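# Close the blue-handwheel valve clockwise until tight

## Task

Close the valve that has the blue handwheel by rotating it clockwise as viewed from above until it will not turn further; leave the other two valves exactly as they were at the start, and the closed state must hold on its own after the robot lets go, not only because the robot is still holding it.

## Robot and tools

ROBOT. Two Doosan M1013 six-joint arms, left_arm and right_arm, each ending in a Robotiq 2F-140 parallel gripper. Base of left_arm sits at (+0.061, +0.437, 0) m, base of right_arm at (+0.063, -0.615, 0) m, both almost unrotated about z. The shared scene frame has its origin on the table top between the arms, +x pointing out over the table, +z up, and left_arm on the +y side. The names left/right do not refer to image sides. Each gripper's fingers point along its own +z axis and close along its own y axis. end_effector_position is the point between the pads when shut; closed fingertips stick out about 33 mm past it (9 mm when wide open), and closing pushes the tips roughly 24 mm further from the arm, so keep clearance above surfaces. Printed hand positions can be a little off, especially at long reach.

THE 20-NUMBER ROW. Every motion command uses one flat list of 20 numbers covering both arms, even if only one moves: first left_arm x, y, z, qw, qx, qy, qz, then left_gripper position, force_limit, speed; then the same ten for right_arm/right_gripper. x, y, z are an absolute target for that gripper's end_effector_position in metres, scene frame; qw, qx, qy, qz an absolute target orientation (w first), scene frame. These are poses, not offsets. The three gripper numbers each lie in [-1, 1]. position: +1 fully open (140 mm), about -0.8 pads touching, -1 closes until blocked. force_limit: squeeze strength, about 14 N at -1, 60 N at 0, 107 N at +1. speed: finger gap rate, about 30 mm/s at -1, 140 at 0, 250 at +1. A 0 is a real command, so to leave a gripper alone resend its previous three values. To keep an arm still, resend its whole last reported pose plus its gripper numbers every call; to hold an orientation, keep sending the same quaternion rather than copying the drifted one from results.

TOOLS.
execute_actions(actions): a list of up to 15 actions; each action is a table of up to 15 rows, one row per 1/30 s step, the last row repeated to fill 15 steps (0.5 s). An empty list just reports state and images. Any target more than 0.6 m from its gripper's current position along any gripper axis makes that action refused for both arms; a malformed call, or a first action failing that check, moves nothing. Per step the command is clipped to within 70 mm and 16 degrees of the measured pose, so far targets need several actions.
move(target, speed, stop_force, blocking): target is one 20-number row; each gripper travels in a straight line toward its pose, all paths finishing together, lasting 0.5 to 10 s (cut off at 10 s). speed is the top path speed in m/s, 0.002 to 0.5 (default 0.25); rotation capped at twice that in rad/s. Grippers rotate the short way. Paths ignore obstacles and the other arm, and the hand may lag, stray or overshoot speed near a straight elbow. stop_force (20 to 80 N, one value for both arms, only after the scene has run 0.2 s) ends an arm's path when the estimated push against its motion rises by that much for two steps; the arm then backs to its pose two steps earlier and holds. It is measured along the line to the target, so it is unreliable if the gripper rotates during the move; do not use it when pulling away from something you press on. Pressing may briefly exceed stop_force. blocking=false returns after 0.5 s while motion continues (not allowed with stop_force); then use wait or stop before other commands.
wait(seconds): 0 to 10 s, arms hold their last command; returns early if a running move ends.
stop(): brakes a running move; fingers keep moving.
zoom_image(camera, region): closer view of cam_high, cam_left_wrist or cam_right_wrist; region [x0, y0, x1, y1] in pixels, at most 504 by 504, images are 672x504.
read_manual(section): licence texts only.
finished_scene(scene): ends the scene, irreversibly, after the last command has been held; the goal must already be stable.

RESULTS. The state line gives each gripper's position, quaternion and velocities. Hand target lines show where the controller is currently driving each arm. A move adds a move: line with its ending per arm (done, off_target, moving, held, fault, contact) and limits (paced = the pose was clipped; held = a check blocked some steps, after which the arm may suddenly go fast), plus each gripper's distance from its target. pose unreachable means the clearance check altered or blocked that arm's command. object_status: 0 moving, 1 blocked while opening, 2 blocked while closing (a grip), 3 at requested position or pads met. Confirm a grip by 2. position_measured runs from 3 (open) to 230 (pads met), not linear. To grip harder while status is 2, raise force_limit and nudge position, e.g. -1 to -0.98. Flange force is the estimated outside force on the gripper (noisy; includes held weight; may show no reading near singular poses). MOTOR HOT warns of overheating; OVER-TEMPERATURE FAULT means brakes set.

CAUTIONS. Arms are stiff: commanding even slightly past a firm contact can trip a fault. Torque at a joint's load limit (waist and shoulder 295, elbow 139, wrist joints 39.1 N m) or 144 N outside force stops that arm for 10 s and skips the rest of the call. Keep the arms from hitting each other, avoid slams, hard pushes, drops and slips, approach contacts slowly, and do not disturb the two other valves. Joint ranges: elbow -2.792 to 2.792 rad, others -6.283 to 6.283.

Each tool is called after "Emit:" as name(argument=value, ...), one argument or row to a line, values as JSON.

## Session

Emit:
execute_actions(
  actions=[],
)

Scene clock: 0.00 s.
left_arm: end_effector_position=(+0.8157, +0.8010, +0.3724) position_measured=3 object_status=3 end_effector_quat_wxyz=(+0.006, +0.673, +0.739, +0.027) end_effector_velocity=(-0.000, +0.000, -0.000) end_effector_angular_velocity=(+0.001, +0.001, -0.000) | right_arm: end_effector_position=(+0.6919, -0.7826, +0.3543) position_measured=3 object_status=3 end_effector_quat_wxyz=(-0.127, +0.863, +0.099, -0.479) end_effector_velocity=(-0.000, +0.000, +0.001) end_effector_angular_velocity=(+0.001, +0.001, -0.000)
Joint positions: left_arm=[0.427 0.434 1.156 0.012 1.497 0.31 ] | right_arm=[-0.427  0.675  1.099 -0.148  2.396  1.029]
Joint velocities: left_arm=[ 0.     0.    -0.     0.001  0.     0.001] | right_arm=[ 0.    -0.     0.     0.     0.001  0.   ]
Flange force (N, the push that the arm receives, along the gripper's own x y z axes): no reading
Hand target (left_arm): +0.816, +0.801, +0.372; +0.006, +0.673, +0.739, +0.027
Hand target (right_arm): +0.692, -0.783, +0.354; -0.127, +0.863, +0.099, -0.479

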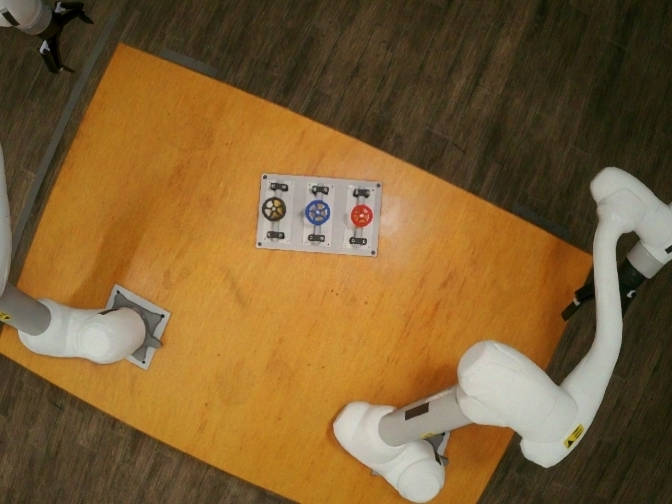

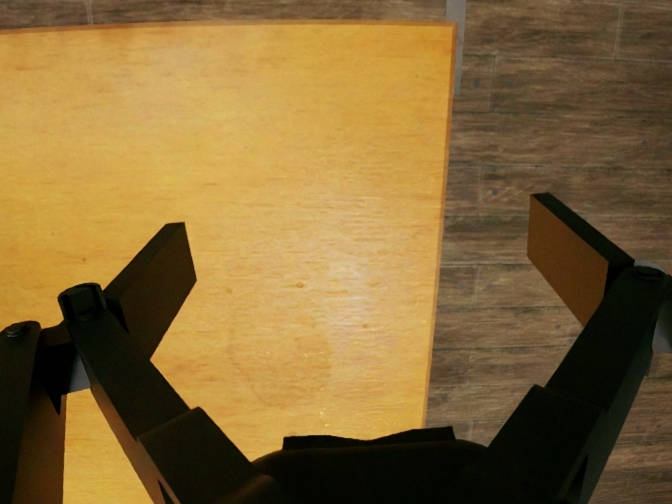

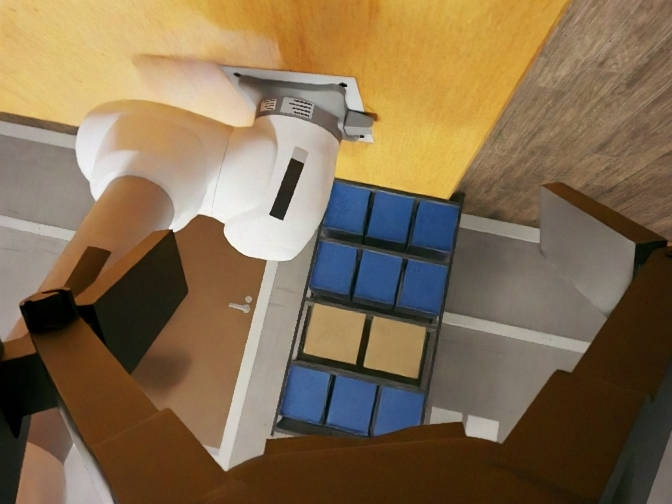

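Emit:
move(
  target=[0.66,0.06,0.36,0,0.7071,0.7071,0,1,0,0,0.6919,-0.7826,0.3543,-0.127,0.863,0.099,-0.479,1,0,0],
  speed=0.4,
)

Emit:
zoom_image(
  camera="cam_left_wrist",
  region=[100,0,604,400],
)

action 0: the call puts the target (left_arm/x, left_arm/y, left_arm/z) 0.723 m from left_arm's end_effector_position in the last result along the gripper's own x axis as it stood there; a target may be at most 0.6 m away along each of those axes, so nothing of the call was run and nothing moved. Command a nearer target, and go on from there in a later call.

Region (100, 0, 604, 400) of cam_left_wrist's 672x504 image, scaled by 1.000; it fills the top 400 rows of this view, and the rest is white.

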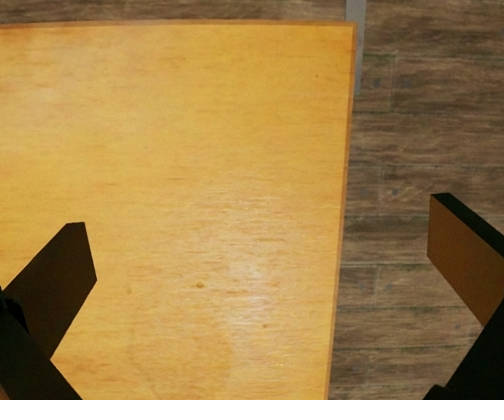

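Emit:
move(
  target=[0.7,0.25,0.36,0,0.7071,0.7071,0,1,0,0,0.6919,-0.7826,0.3543,-0.127,0.863,0.099,-0.479,1,0,0],
  speed=0.4,
)

Emit:
move(
  target=[0.66,0.03,0.33,0,0.7071,0.7071,0,1,0,0,0.6919,-0.7826,0.3543,-0.127,0.863,0.099,-0.479,1,0,0],
)

Scene clock: 4.80 s.
left_arm: end_effector_position=(+0.6997, +0.2504, +0.3601) position_measured=3 object_status=3 end_effector_quat_wxyz=(-0.001, +0.707, +0.707, +0.000) end_effector_velocity=(+0.000, +0.000, +0.000) end_effector_angular_velocity=(+0.000, -0.000, +0.001) | right_arm: end_effector_position=(+0.6919, -0.7826, +0.3543) position_measured=3 object_status=3 end_effector_quat_wxyz=(-0.127, +0.863, +0.099, -0.479) end_effector_velocity=(+0.000, -0.000, +0.000) end_effector_angular_velocity=(-0.001, -0.001, +0.000)
Joint positions: left_arm=[-0.312  0.18   1.516  0.001  1.447 -0.336] | right_arm=[-0.427  0.675  1.099 -0.148  2.396  1.029]
Joint velocities: left_arm=[ 0.     0.    -0.     0.     0.    -0.001] | right_arm=[ 0. -0. -0. -0. -0.  0.]
Flange force (N, the push that the arm receives, along the gripper's own x y z axes): left_arm=[-5.0 2.0 7.9] | right_arm=[-4.5 -2.8 12.5]
Hand target (left_arm): +0.700, +0.250, +0.360; -0.001, +0.707, +0.707, +0.000
Hand target (right_arm): +0.692, -0.783, +0.354; -0.127, +0.863, +0.099, -0.479
Off the commanded pose (left_arm): 0.001 m, 0 deg.
Off the commanded pose (right_arm): 0.000 m, 0 deg.
move: done

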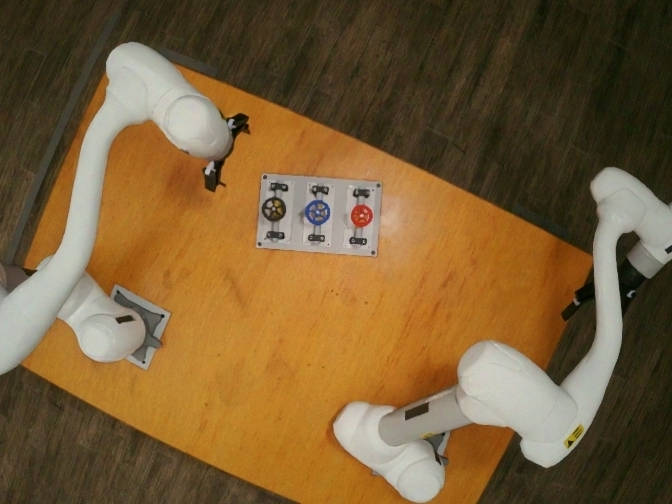

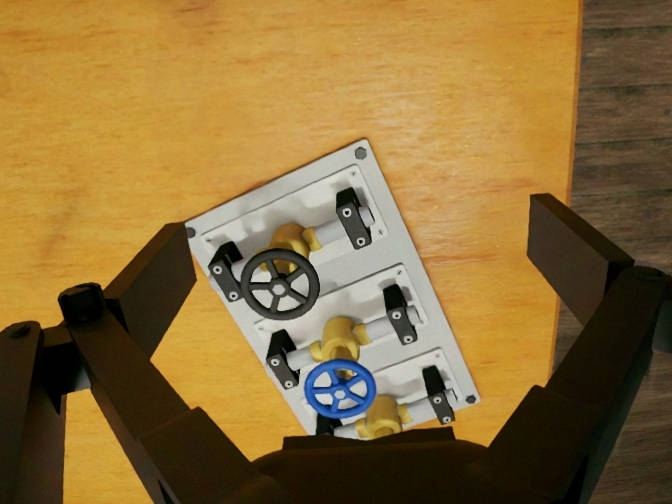

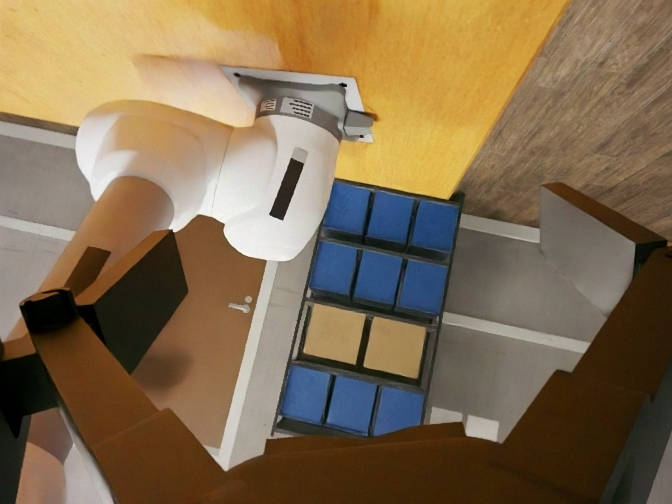

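Scene clock: 6.07 s.
left_arm: end_effector_position=(+0.6600, +0.0302, +0.3300) position_measured=3 object_status=3 end_effector_quat_wxyz=(-0.000, +0.707, +0.707, +0.000) end_effector_velocity=(+0.000, +0.002, +0.001) end_effector_angular_velocity=(+0.002, -0.001, +0.002) | right_arm: end_effector_position=(+0.6919, -0.7826, +0.3543) position_measured=3 object_status=3 end_effector_quat_wxyz=(-0.127, +0.863, +0.099, -0.479) end_effector_velocity=(+0.000, -0.000, -0.000) end_effector_angular_velocity=(+0.000, +0.000, -0.000)
Joint positions: left_arm=[-0.62   0.28   1.445  0.001  1.417 -0.644] | right_arm=[-0.427  0.675  1.099 -0.148  2.396  1.029]
Joint velocities: left_arm=[ 0.001 -0.001 -0.     0.002  0.002 -0.001] | right_arm=[-0.  0. -0.  0.  0. -0.]
Flange force (N, the push that the arm receives, along the gripper's own x y z axes): left_arm=[-5.7 2.1 4.5] | right_arm=[-5.3 -3.9 12.2]
Hand target (left_arm): +0.660, +0.030, +0.330; -0.000, +0.707, +0.707, +0.000
Hand target (right_arm): +0.692, -0.783, +0.354; -0.127, +0.863, +0.099, -0.479
Off the commanded pose (left_arm): 0.000 m, 0 deg.
Off the commanded pose (right_arm): 0.000 m, 0 deg.
move: done

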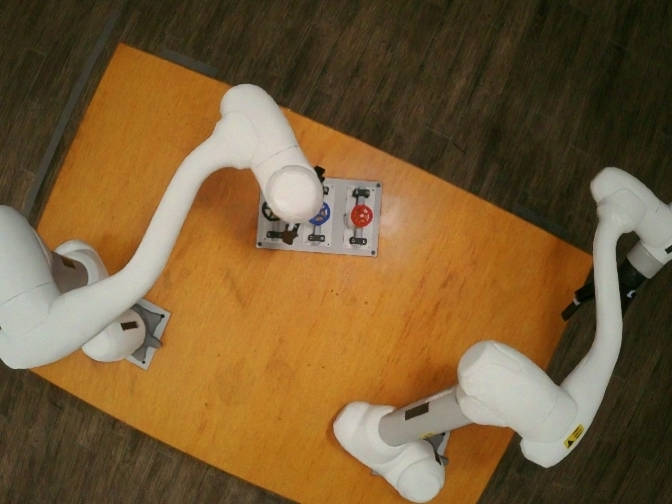

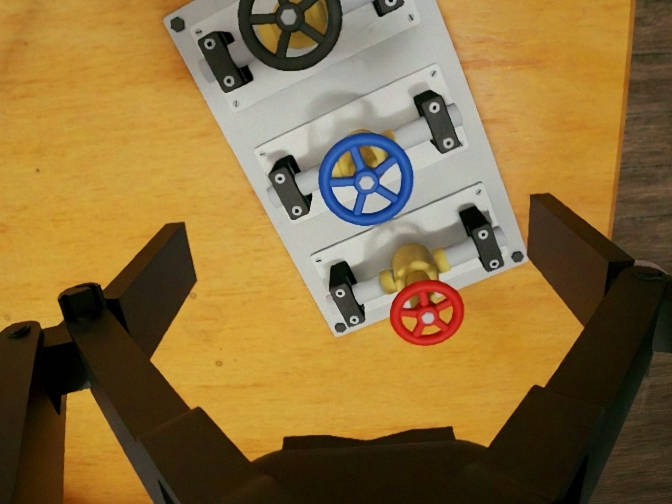

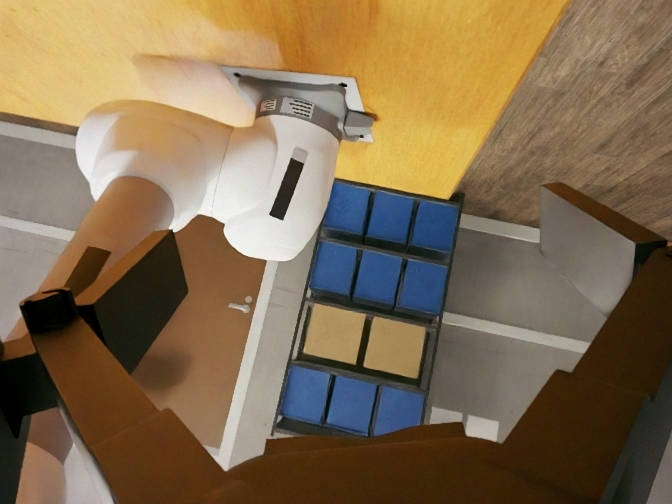

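Emit:
move(
  target=[0.672,0.025,0.21,0,0.7071,0.7071,0,1,0,0,0.6919,-0.7826,0.3543,-0.127,0.863,0.099,-0.479,1,0,0],
)

Scene clock: 8.47 s.
left_arm: end_effector_position=(+0.6719, +0.0251, +0.2101) position_measured=3 object_status=3 end_effector_quat_wxyz=(+0.000, +0.707, +0.707, +0.000) end_effector_velocity=(+0.000, -0.000, +0.000) end_effector_angular_velocity=(-0.001, -0.000, +0.000) | right_arm: end_effector_position=(+0.6919, -0.7826, +0.3543) position_measured=3 object_status=3 end_effector_quat_wxyz=(-0.127, +0.863, +0.099, -0.479) end_effector_velocity=(-0.000, +0.000, +0.000) end_effector_angular_velocity=(+0.001, +0.002, -0.000)
Joint positions: left_arm=[-0.615  0.348  1.575 -0.     1.219 -0.64 ] | right_arm=[-0.427  0.675  1.099 -0.148  2.396  1.029]
Joint velocities: left_arm=[ 0. -0.  0. -0. -0. -0.] | right_arm=[0.    0.    0.    0.    0.002 0.   ]
Flange force (N, the push that the arm receives, along the gripper's own x y z axes): left_arm=[-4.1 -0.7 5.7] | right_arm=[-3.9 -3.8 11.4]
Hand target (left_arm): +0.672, +0.025, +0.210; -0.000, +0.707, +0.707, +0.000
Hand target (right_arm): +0.692, -0.783, +0.354; -0.127, +0.863, +0.099, -0.479
Off the commanded pose (left_arm): 0.000 m, 0 deg.
Off the commanded pose (right_arm): 0.000 m, 0 deg.
move: done

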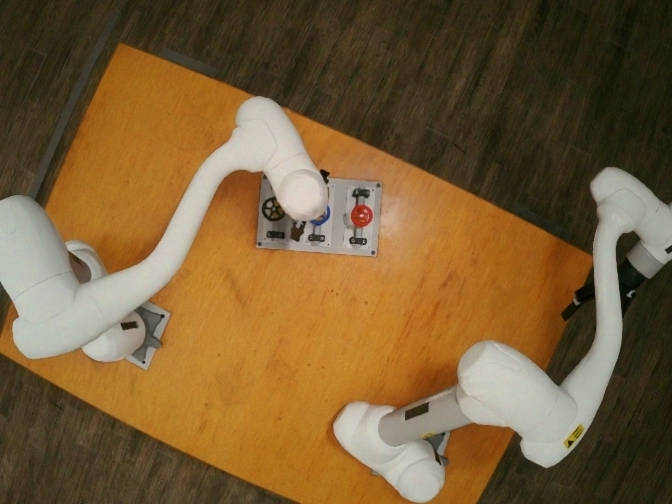

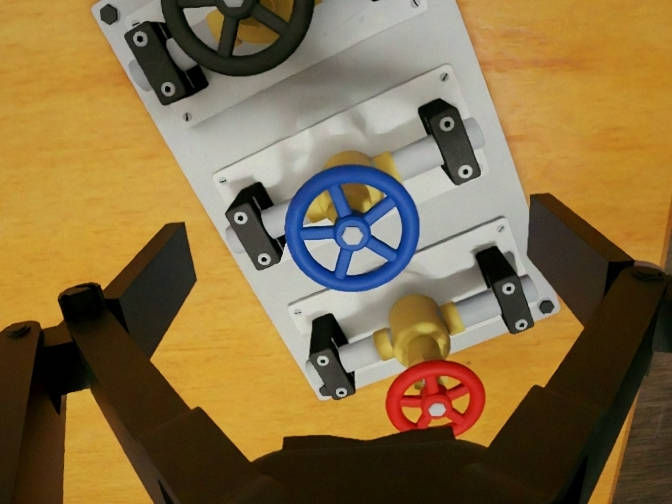

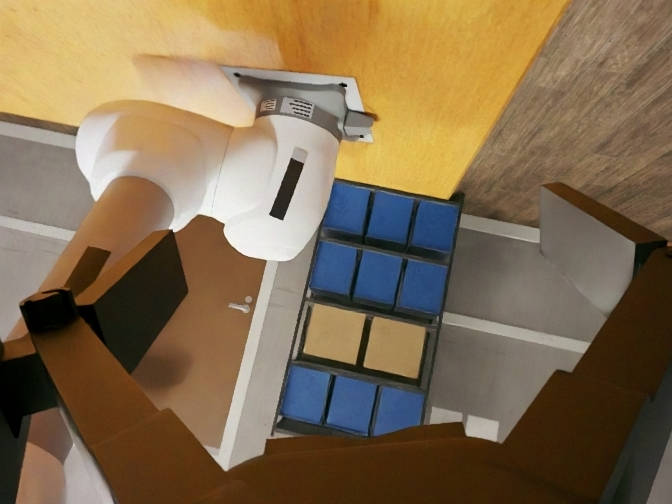

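Emit:
move(
  target=[0.672,0.0,0.15,0,0.7071,0.7071,0,1,0,0,0.6919,-0.7826,0.3543,-0.127,0.863,0.099,-0.479,1,0,0],
  speed=0.1,
)

Scene clock: 10.47 s.
left_arm: end_effector_position=(+0.6720, +0.0001, +0.1500) position_measured=3 object_status=3 end_effector_quat_wxyz=(-0.000, +0.707, +0.707, +0.000) end_effector_velocity=(-0.001, -0.001, +0.000) end_effector_angular_velocity=(-0.002, +0.000, +0.000) | right_arm: end_effector_position=(+0.6919, -0.7826, +0.3543) position_measured=3 object_status=3 end_effector_quat_wxyz=(-0.127, +0.863, +0.099, -0.479) end_effector_velocity=(+0.000, -0.000, -0.000) end_effector_angular_velocity=(-0.001, -0.000, +0.000)
Joint positions: left_arm=[-0.642  0.407  1.606  0.     1.128 -0.666] | right_arm=[-0.427  0.675  1.099 -0.148  2.396  1.029]
Joint velocities: left_arm=[-0.001 -0.     0.    -0.002 -0.    -0.001] | right_arm=[ 0.     0.     0.    -0.001 -0.001 -0.   ]
Flange force (N, the push that the arm receives, along the gripper's own x y z axes): left_arm=[-3.3 -1.5 6.9] | right_arm=[-5.6 -4.4 13.0]
Hand target (left_arm): +0.672, +0.000, +0.150; -0.000, +0.707, +0.707, +0.000
Hand target (right_arm): +0.692, -0.783, +0.354; -0.127, +0.863, +0.099, -0.479
Off the commanded pose (left_arm): 0.000 m, 0 deg.
Off the commanded pose (right_arm): 0.000 m, 0 deg.
move: done

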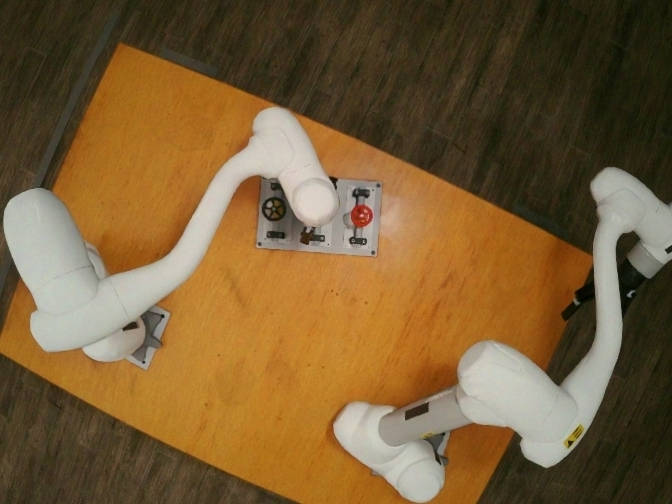

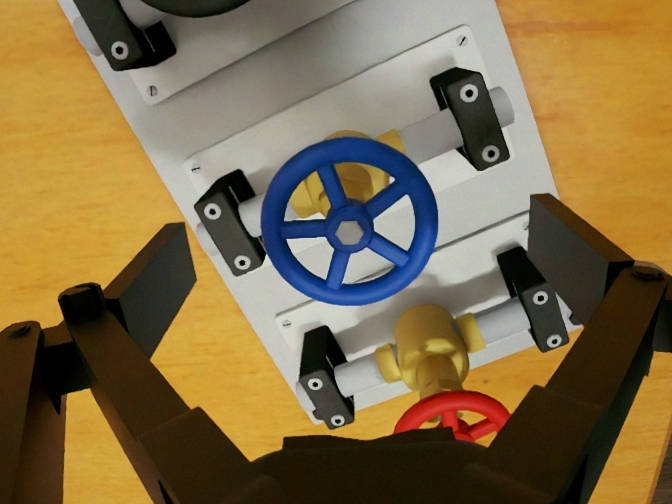

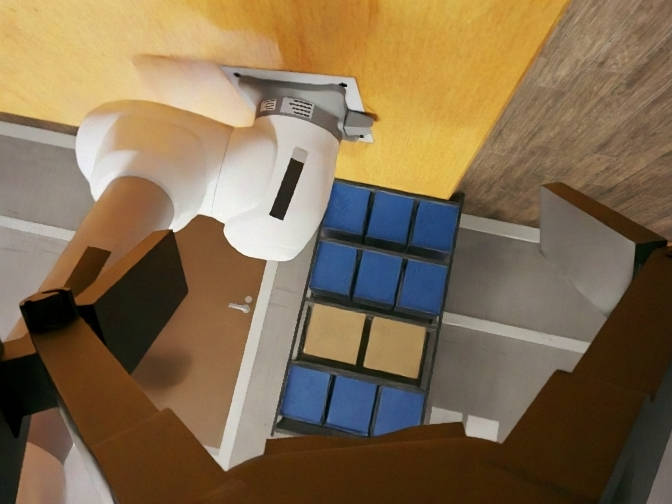

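Emit:
move(
  target=[0.670,-0.008,0.125,0,0.7071,0.7071,0,0.6,-1,0,0.6919,-0.7826,0.3543,-0.127,0.863,0.099,-0.479,1,0,0],
  speed=0.05,
)

Scene clock: 12.13 s.
left_arm: end_effector_position=(+0.6700, -0.0080, +0.1250) position_measured=53 object_status=3 end_effector_quat_wxyz=(-0.000, +0.707, +0.707, +0.000) end_effector_velocity=(+0.000, +0.000, -0.000) end_effector_angular_velocity=(-0.000, +0.000, +0.001) | right_arm: end_effector_position=(+0.6919, -0.7826, +0.3543) position_measured=3 object_status=3 end_effector_quat_wxyz=(-0.127, +0.863, +0.099, -0.479) end_effector_velocity=(-0.000, -0.000, -0.000) end_effector_angular_velocity=(-0.001, +0.002, +0.000)
Joint positions: left_arm=[-0.652  0.429  1.623  0.     1.09  -0.676] | right_arm=[-0.427  0.675  1.099 -0.148  2.396  1.029]
Joint velocities: left_arm=[ 0.  0. -0. -0.  0. -0.] | right_arm=[-0.     0.     0.001 -0.001  0.    -0.   ]
Flange force (N, the push that the arm receives, along the gripper's own x y z axes): left_arm=[-8.7 -1.9 7.2] | right_arm=[-7.3 -3.3 16.8]
Hand target (left_arm): +0.670, -0.008, +0.125; -0.000, +0.707, +0.707, +0.000
Hand target (right_arm): +0.692, -0.783, +0.354; -0.127, +0.863, +0.099, -0.479
Off the commanded pose (left_arm): 0.000 m, 0 deg.
Off the commanded pose (right_arm): 0.000 m, 0 deg.
move: done

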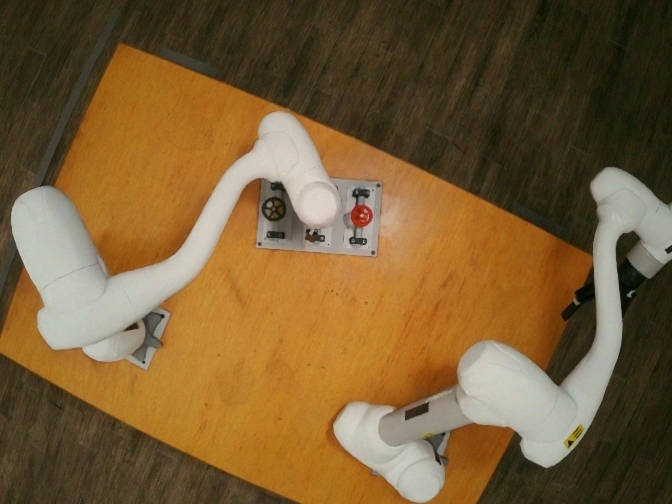

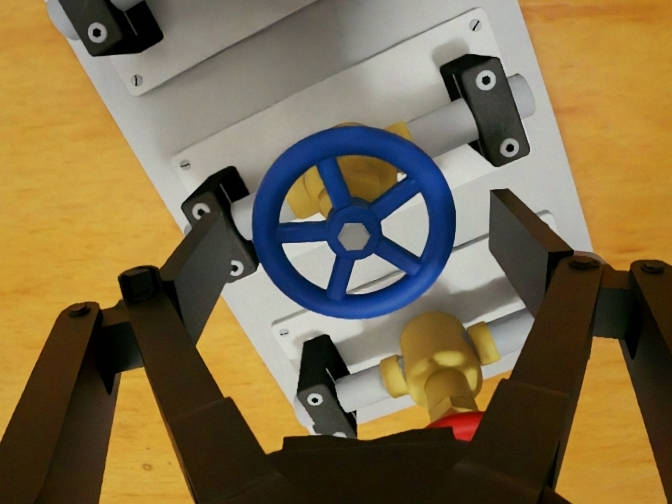

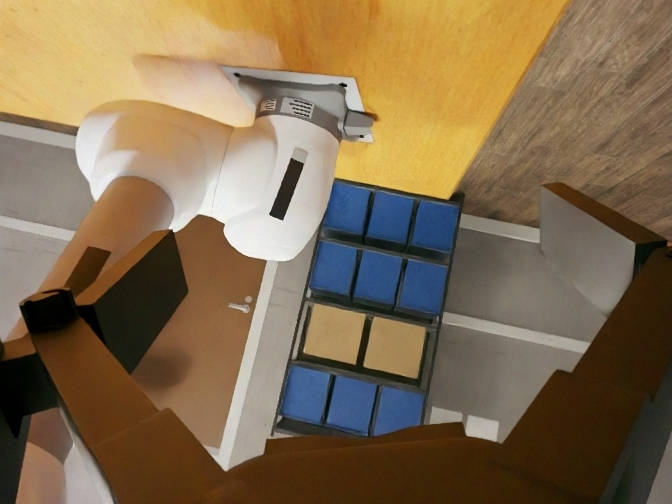

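Emit:
move(
  target=[0.670,-0.008,0.108,0,0.7071,0.7071,0,0.6,-1,0,0.6919,-0.7826,0.3543,-0.127,0.863,0.099,-0.479,1,0,0],
  speed=0.05,
)

Emit:
move(
  target=[0.670,-0.008,0.108,0,0.7071,0.7071,0,-1,0,-0.5,0.6919,-0.7826,0.3543,-0.127,0.863,0.099,-0.479,1,0,0],
)

Scene clock: 13.70 s.
left_arm: end_effector_position=(+0.6700, -0.0080, +0.1080) position_measured=53 object_status=3 end_effector_quat_wxyz=(+0.000, +0.707, +0.707, +0.000) end_effector_velocity=(+0.000, -0.000, +0.001) end_effector_angular_velocity=(-0.001, -0.001, +0.002) | right_arm: end_effector_position=(+0.6919, -0.7826, +0.3543) position_measured=3 object_status=3 end_effector_quat_wxyz=(-0.127, +0.863, +0.099, -0.479) end_effector_velocity=(-0.000, -0.001, -0.000) end_effector_angular_velocity=(-0.002, +0.000, +0.000)
Joint positions: left_arm=[-0.652  0.442  1.637  0.     1.062 -0.676] | right_arm=[-0.427  0.675  1.099 -0.148  2.396  1.029]
Joint velocities: left_arm=[-0.    -0.001 -0.     0.    -0.    -0.002] | right_arm=[-0.     0.    -0.    -0.002 -0.     0.   ]
Flange force (N, the push that the arm receives, along the gripper's own x y z axes): left_arm=[-10.2 -0.2 8.4] | right_arm=[-3.7 -3.9 10.1]
Hand target (left_arm): +0.670, -0.008, +0.108; -0.000, +0.707, +0.707, +0.000
Hand target (right_arm): +0.692, -0.783, +0.354; -0.127, +0.863, +0.099, -0.479
Off the commanded pose (left_arm): 0.000 m, 0 deg.
Off the commanded pose (right_arm): 0.000 m, 0 deg.
move: done

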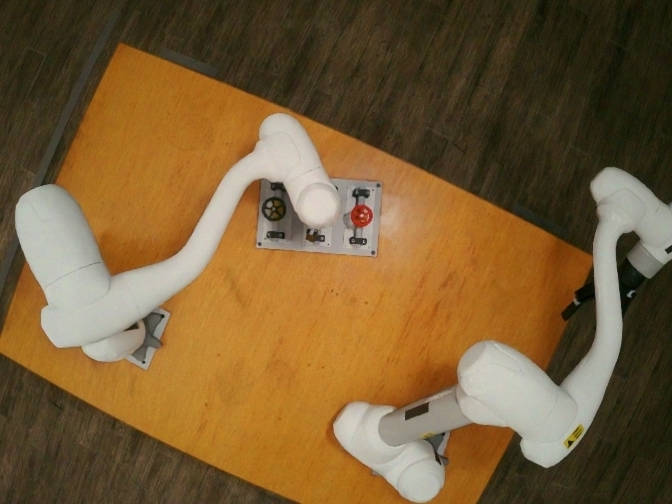

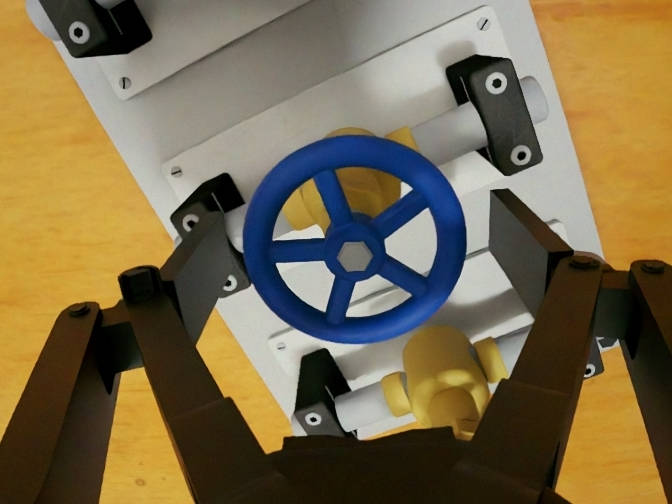

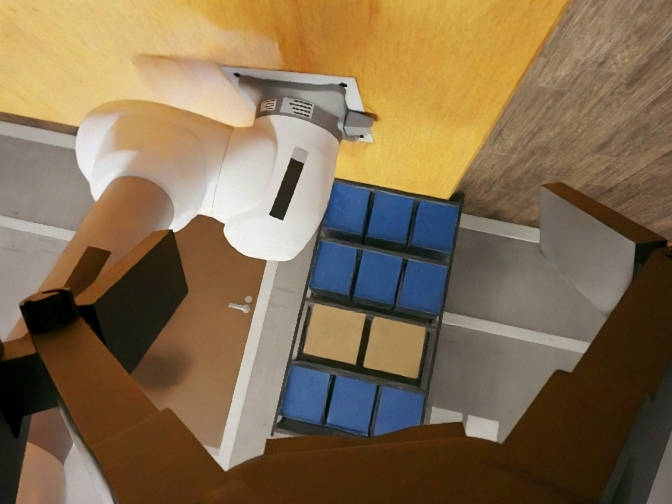

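Scene clock: 14.43 s.
left_arm: end_effector_position=(+0.6697, -0.0081, +0.1079) position_measured=123 object_status=2 end_effector_quat_wxyz=(-0.000, +0.707, +0.707, -0.000) end_effector_velocity=(+0.000, -0.000, +0.000) end_effector_angular_velocity=(-0.000, -0.001, -0.001) | right_arm: end_effector_position=(+0.6919, -0.7826, +0.3543) position_measured=3 object_status=3 end_effector_quat_wxyz=(-0.127, +0.863, +0.099, -0.479) end_effector_velocity=(-0.000, -0.000, +0.000) end_effector_angular_velocity=(-0.000, +0.001, -0.000)
Joint positions: left_arm=[-0.652  0.442  1.637 -0.     1.062 -0.676] | right_arm=[-0.427  0.675  1.099 -0.148  2.396  1.029]
Joint velocities: left_arm=[-0.    -0.     0.     0.    -0.001  0.001] | right_arm=[-0.    -0.     0.001 -0.     0.     0.   ]
Flange force (N, the push that the arm receives, along the gripper's own x y z axes): left_arm=[0.4 -41.1 -23.6] | right_arm=[-3.3 -4.3 12.0]
Hand target (left_arm): +0.670, -0.008, +0.108; -0.000, +0.707, +0.707, -0.000
Hand target (right_arm): +0.692, -0.783, +0.354; -0.127, +0.863, +0.099, -0.479
Off the commanded pose (left_arm): 0.000 m, 0 deg.
Off the commanded pose (right_arm): 0.000 m, 0 deg.
move: done

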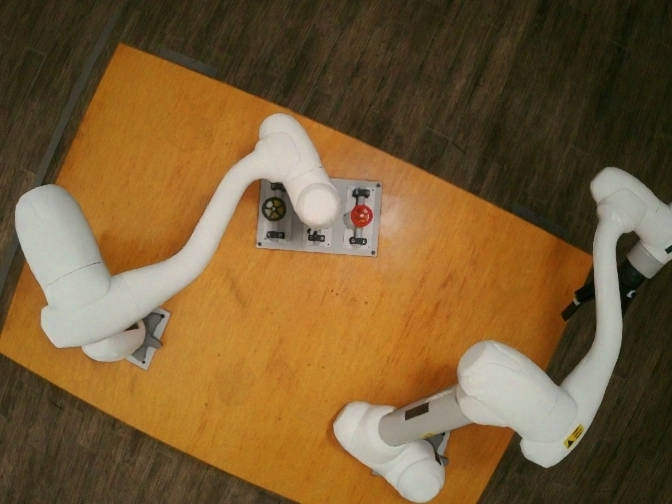

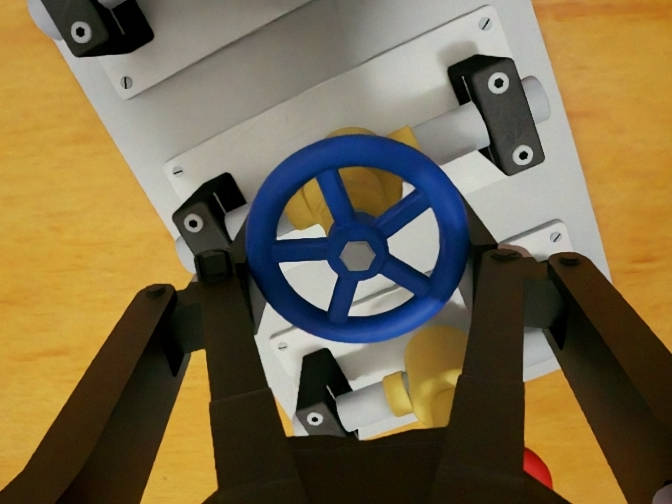

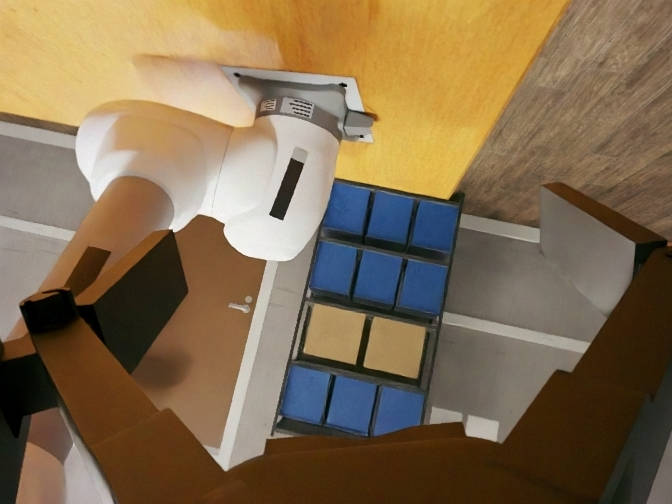

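Emit:
move(
  target=[0.6685,-0.008,0.108,0,1,0,0,-1,0,-0.5,0.6919,-0.7826,0.3543,-0.127,0.863,0.099,-0.479,1,0,0],
  speed=0.3,
)

Scene clock: 25.77 s.
left_arm: end_effector_position=(+0.6661, -0.0077, +0.1076) position_measured=123 object_status=2 end_effector_quat_wxyz=(-0.004, +0.782, +0.623, -0.002) end_effector_velocity=(-0.000, -0.000, -0.000) end_effector_angular_velocity=(-0.000, +0.001, +0.000) | right_arm: end_effector_position=(+0.6919, -0.7826, +0.3543) position_measured=3 object_status=3 end_effector_quat_wxyz=(-0.127, +0.863, +0.099, -0.479) end_effector_velocity=(+0.000, -0.000, -0.000) end_effector_angular_velocity=(-0.002, -0.001, +0.000)
Joint positions: left_arm=[-0.654  0.442  1.639 -0.004  1.069 -0.451] | right_arm=[-0.427  0.675  1.099 -0.148  2.396  1.029]
Joint velocities: left_arm=[-0.001  0.     0.    -0.001 -0.    -0.   ] | right_arm=[ 0.     0.    -0.    -0.001 -0.001  0.   ]
Flange force (N, the push that the arm receives, along the gripper's own x y z axes): left_arm=[-14.0 -14.9 -16.1] | right_arm=[-4.6 -4.4 11.5]
Hand target (left_arm): +0.666, -0.008, +0.108; -0.004, +0.782, +0.623, -0.002
Hand target (right_arm): +0.692, -0.783, +0.354; -0.127, +0.863, +0.099, -0.479
Off the commanded pose (left_arm): 0.002 m, 77 deg.
Off the commanded pose (right_arm): 0.000 m, 0 deg.
FORCE FAULT: contact force on the left arm reached its limit, and that arm stopped for 10 seconds. The contact can be on any part of that arm, not only on its tool. That time counts as 15 of the actions that you can send in this scene. That arm's remaining commands of this call were not run. That arm holds still and accepts commands again. Move the arm away from the contact; if what it grips holds it there, let go first. Pushing or pulling that hard again can fault the arm again.
move: fault (left_arm); limits=paced

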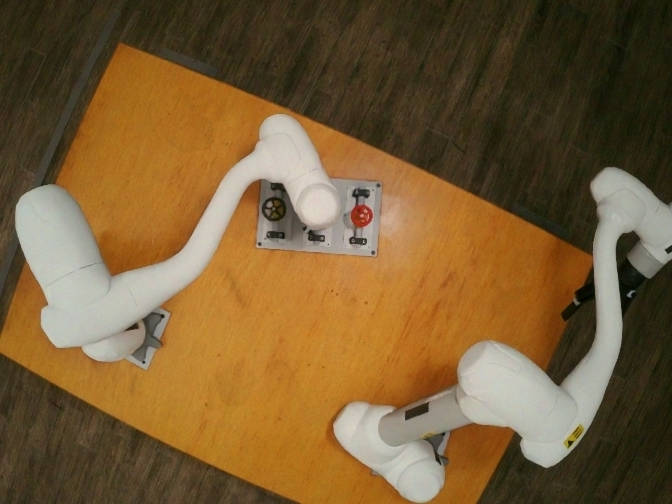

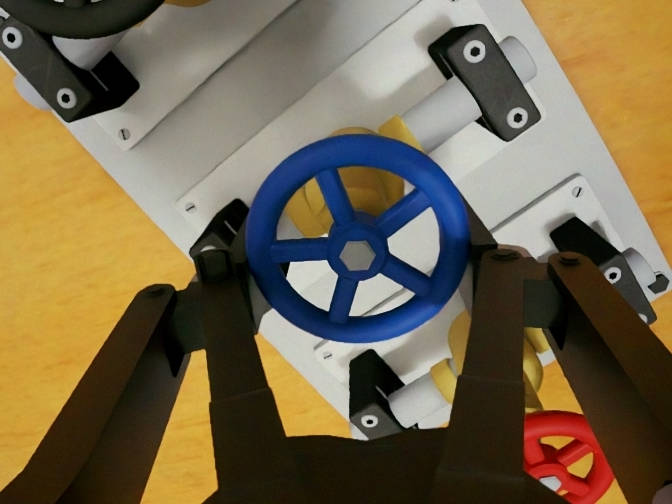

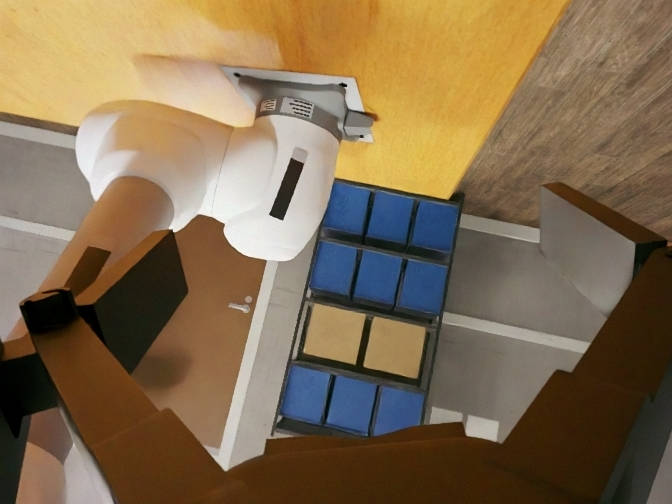

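Emit:
move(
  target=[0.667,-0.008,0.108,0,0.782,0.623,0,0.6,-1,0,0.6919,-0.7826,0.3543,-0.127,0.863,0.099,-0.479,1,0,0],
)

Emit:
move(
  target=[0.668,-0.002,0.114,0,1,0,0,0.6,-1,0,0.6919,-0.7826,0.3543,-0.127,0.863,0.099,-0.479,1,0,0],
  speed=0.4,
)

Scene clock: 27.80 s.
left_arm: end_effector_position=(+0.6670, -0.0080, +0.1080) position_measured=53 object_status=3 end_effector_quat_wxyz=(-0.000, +0.782, +0.623, +0.000) end_effector_velocity=(-0.000, -0.000, +0.000) end_effector_angular_velocity=(+0.001, -0.000, -0.002) | right_arm: end_effector_position=(+0.6919, -0.7826, +0.3543) position_measured=3 object_status=3 end_effector_quat_wxyz=(-0.127, +0.863, +0.099, -0.479) end_effector_velocity=(-0.000, +0.001, -0.000) end_effector_angular_velocity=(+0.002, +0.001, -0.000)
Joint positions: left_arm=[-0.655  0.439  1.642  0.     1.06  -0.453] | right_arm=[-0.427  0.675  1.099 -0.148  2.396  1.029]
Joint velocities: left_arm=[-0.001 -0.     0.     0.001  0.001  0.   ] | right_arm=[ 0.    -0.     0.001  0.001  0.    -0.   ]
Flange force (N, the push that the arm receives, along the gripper's own x y z axes): left_arm=[-5.3 -2.6 6.5] | right_arm=[-7.3 -4.9 14.7]
Hand target (left_arm): +0.667, -0.008, +0.108; -0.000, +0.782, +0.623, +0.000
Hand target (right_arm): +0.692, -0.783, +0.354; -0.127, +0.863, +0.099, -0.479
Off the commanded pose (left_arm): 0.000 m, 0 deg.
Off the commanded pose (right_arm): 0.000 m, 0 deg.
move: done

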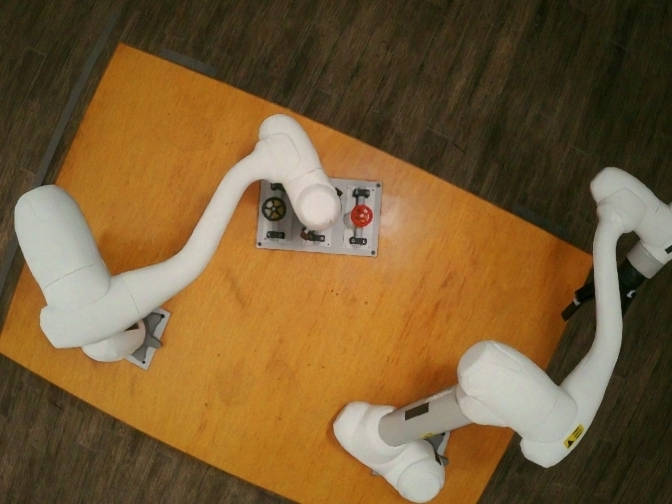

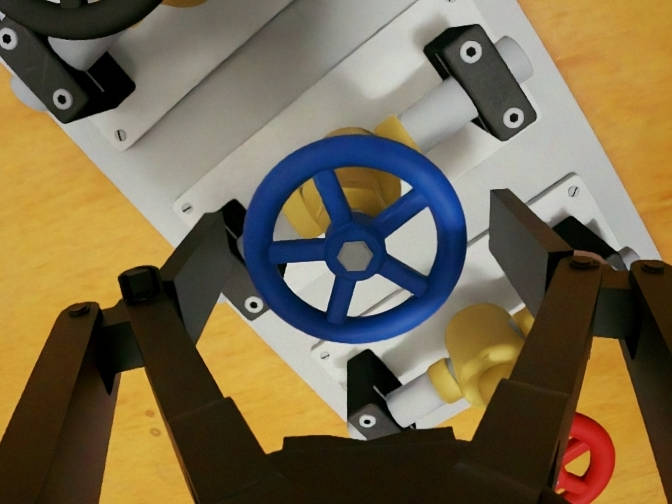

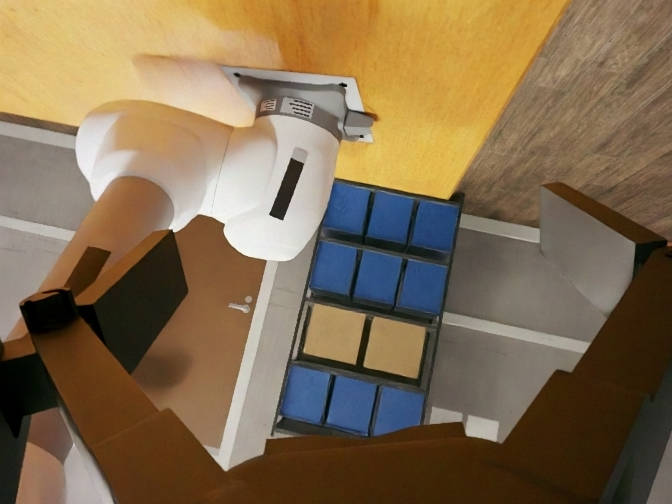

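Scene clock: 29.90 s.
left_arm: end_effector_position=(+0.6679, -0.0020, +0.1139) position_measured=53 object_status=3 end_effector_quat_wxyz=(-0.000, +1.000, +0.000, -0.000) end_effector_velocity=(-0.000, -0.000, +0.000) end_effector_angular_velocity=(-0.001, +0.001, +0.001) | right_arm: end_effector_position=(+0.6919, -0.7826, +0.3543) position_measured=3 object_status=3 end_effector_quat_wxyz=(-0.127, +0.863, +0.099, -0.479) end_effector_velocity=(-0.000, -0.000, +0.000) end_effector_angular_velocity=(+0.000, +0.000, -0.000)
Joint positions: left_arm=[-0.648  0.43   1.643 -0.     1.068  0.899] | right_arm=[-0.427  0.675  1.099 -0.148  2.396  1.029]
Joint velocities: left_arm=[ 0.    -0.    -0.    -0.002  0.001  0.   ] | right_arm=[-0. -0. -0.  0.  0.  0.]
Flange force (N, the push that the arm receives, along the gripper's own x y z axes): left_arm=[-3.5 5.6 6.6] | right_arm=[-5.5 -4.6 17.3]
Hand target (left_arm): +0.668, -0.002, +0.114; +0.000, +1.000, -0.000, -0.000
Hand target (right_arm): +0.692, -0.783, +0.354; -0.127, +0.863, +0.099, -0.479
Off the commanded pose (left_arm): 0.000 m, 0 deg.
Off the commanded pose (right_arm): 0.000 m, 0 deg.
move: done

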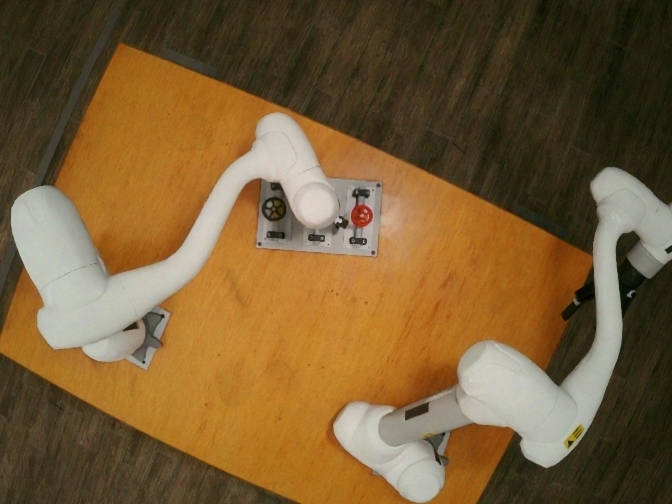

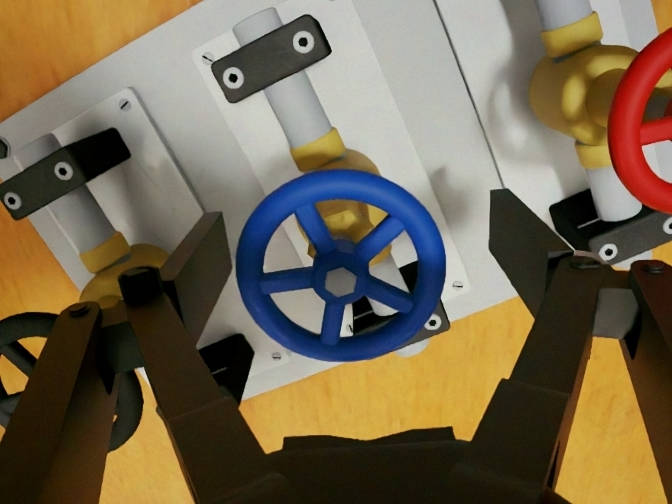

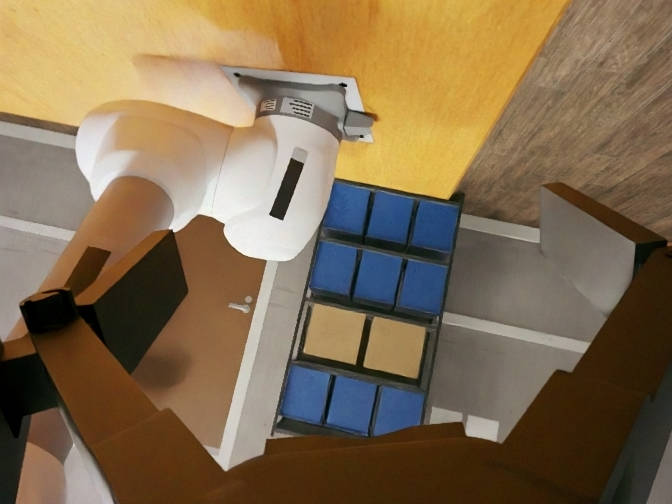

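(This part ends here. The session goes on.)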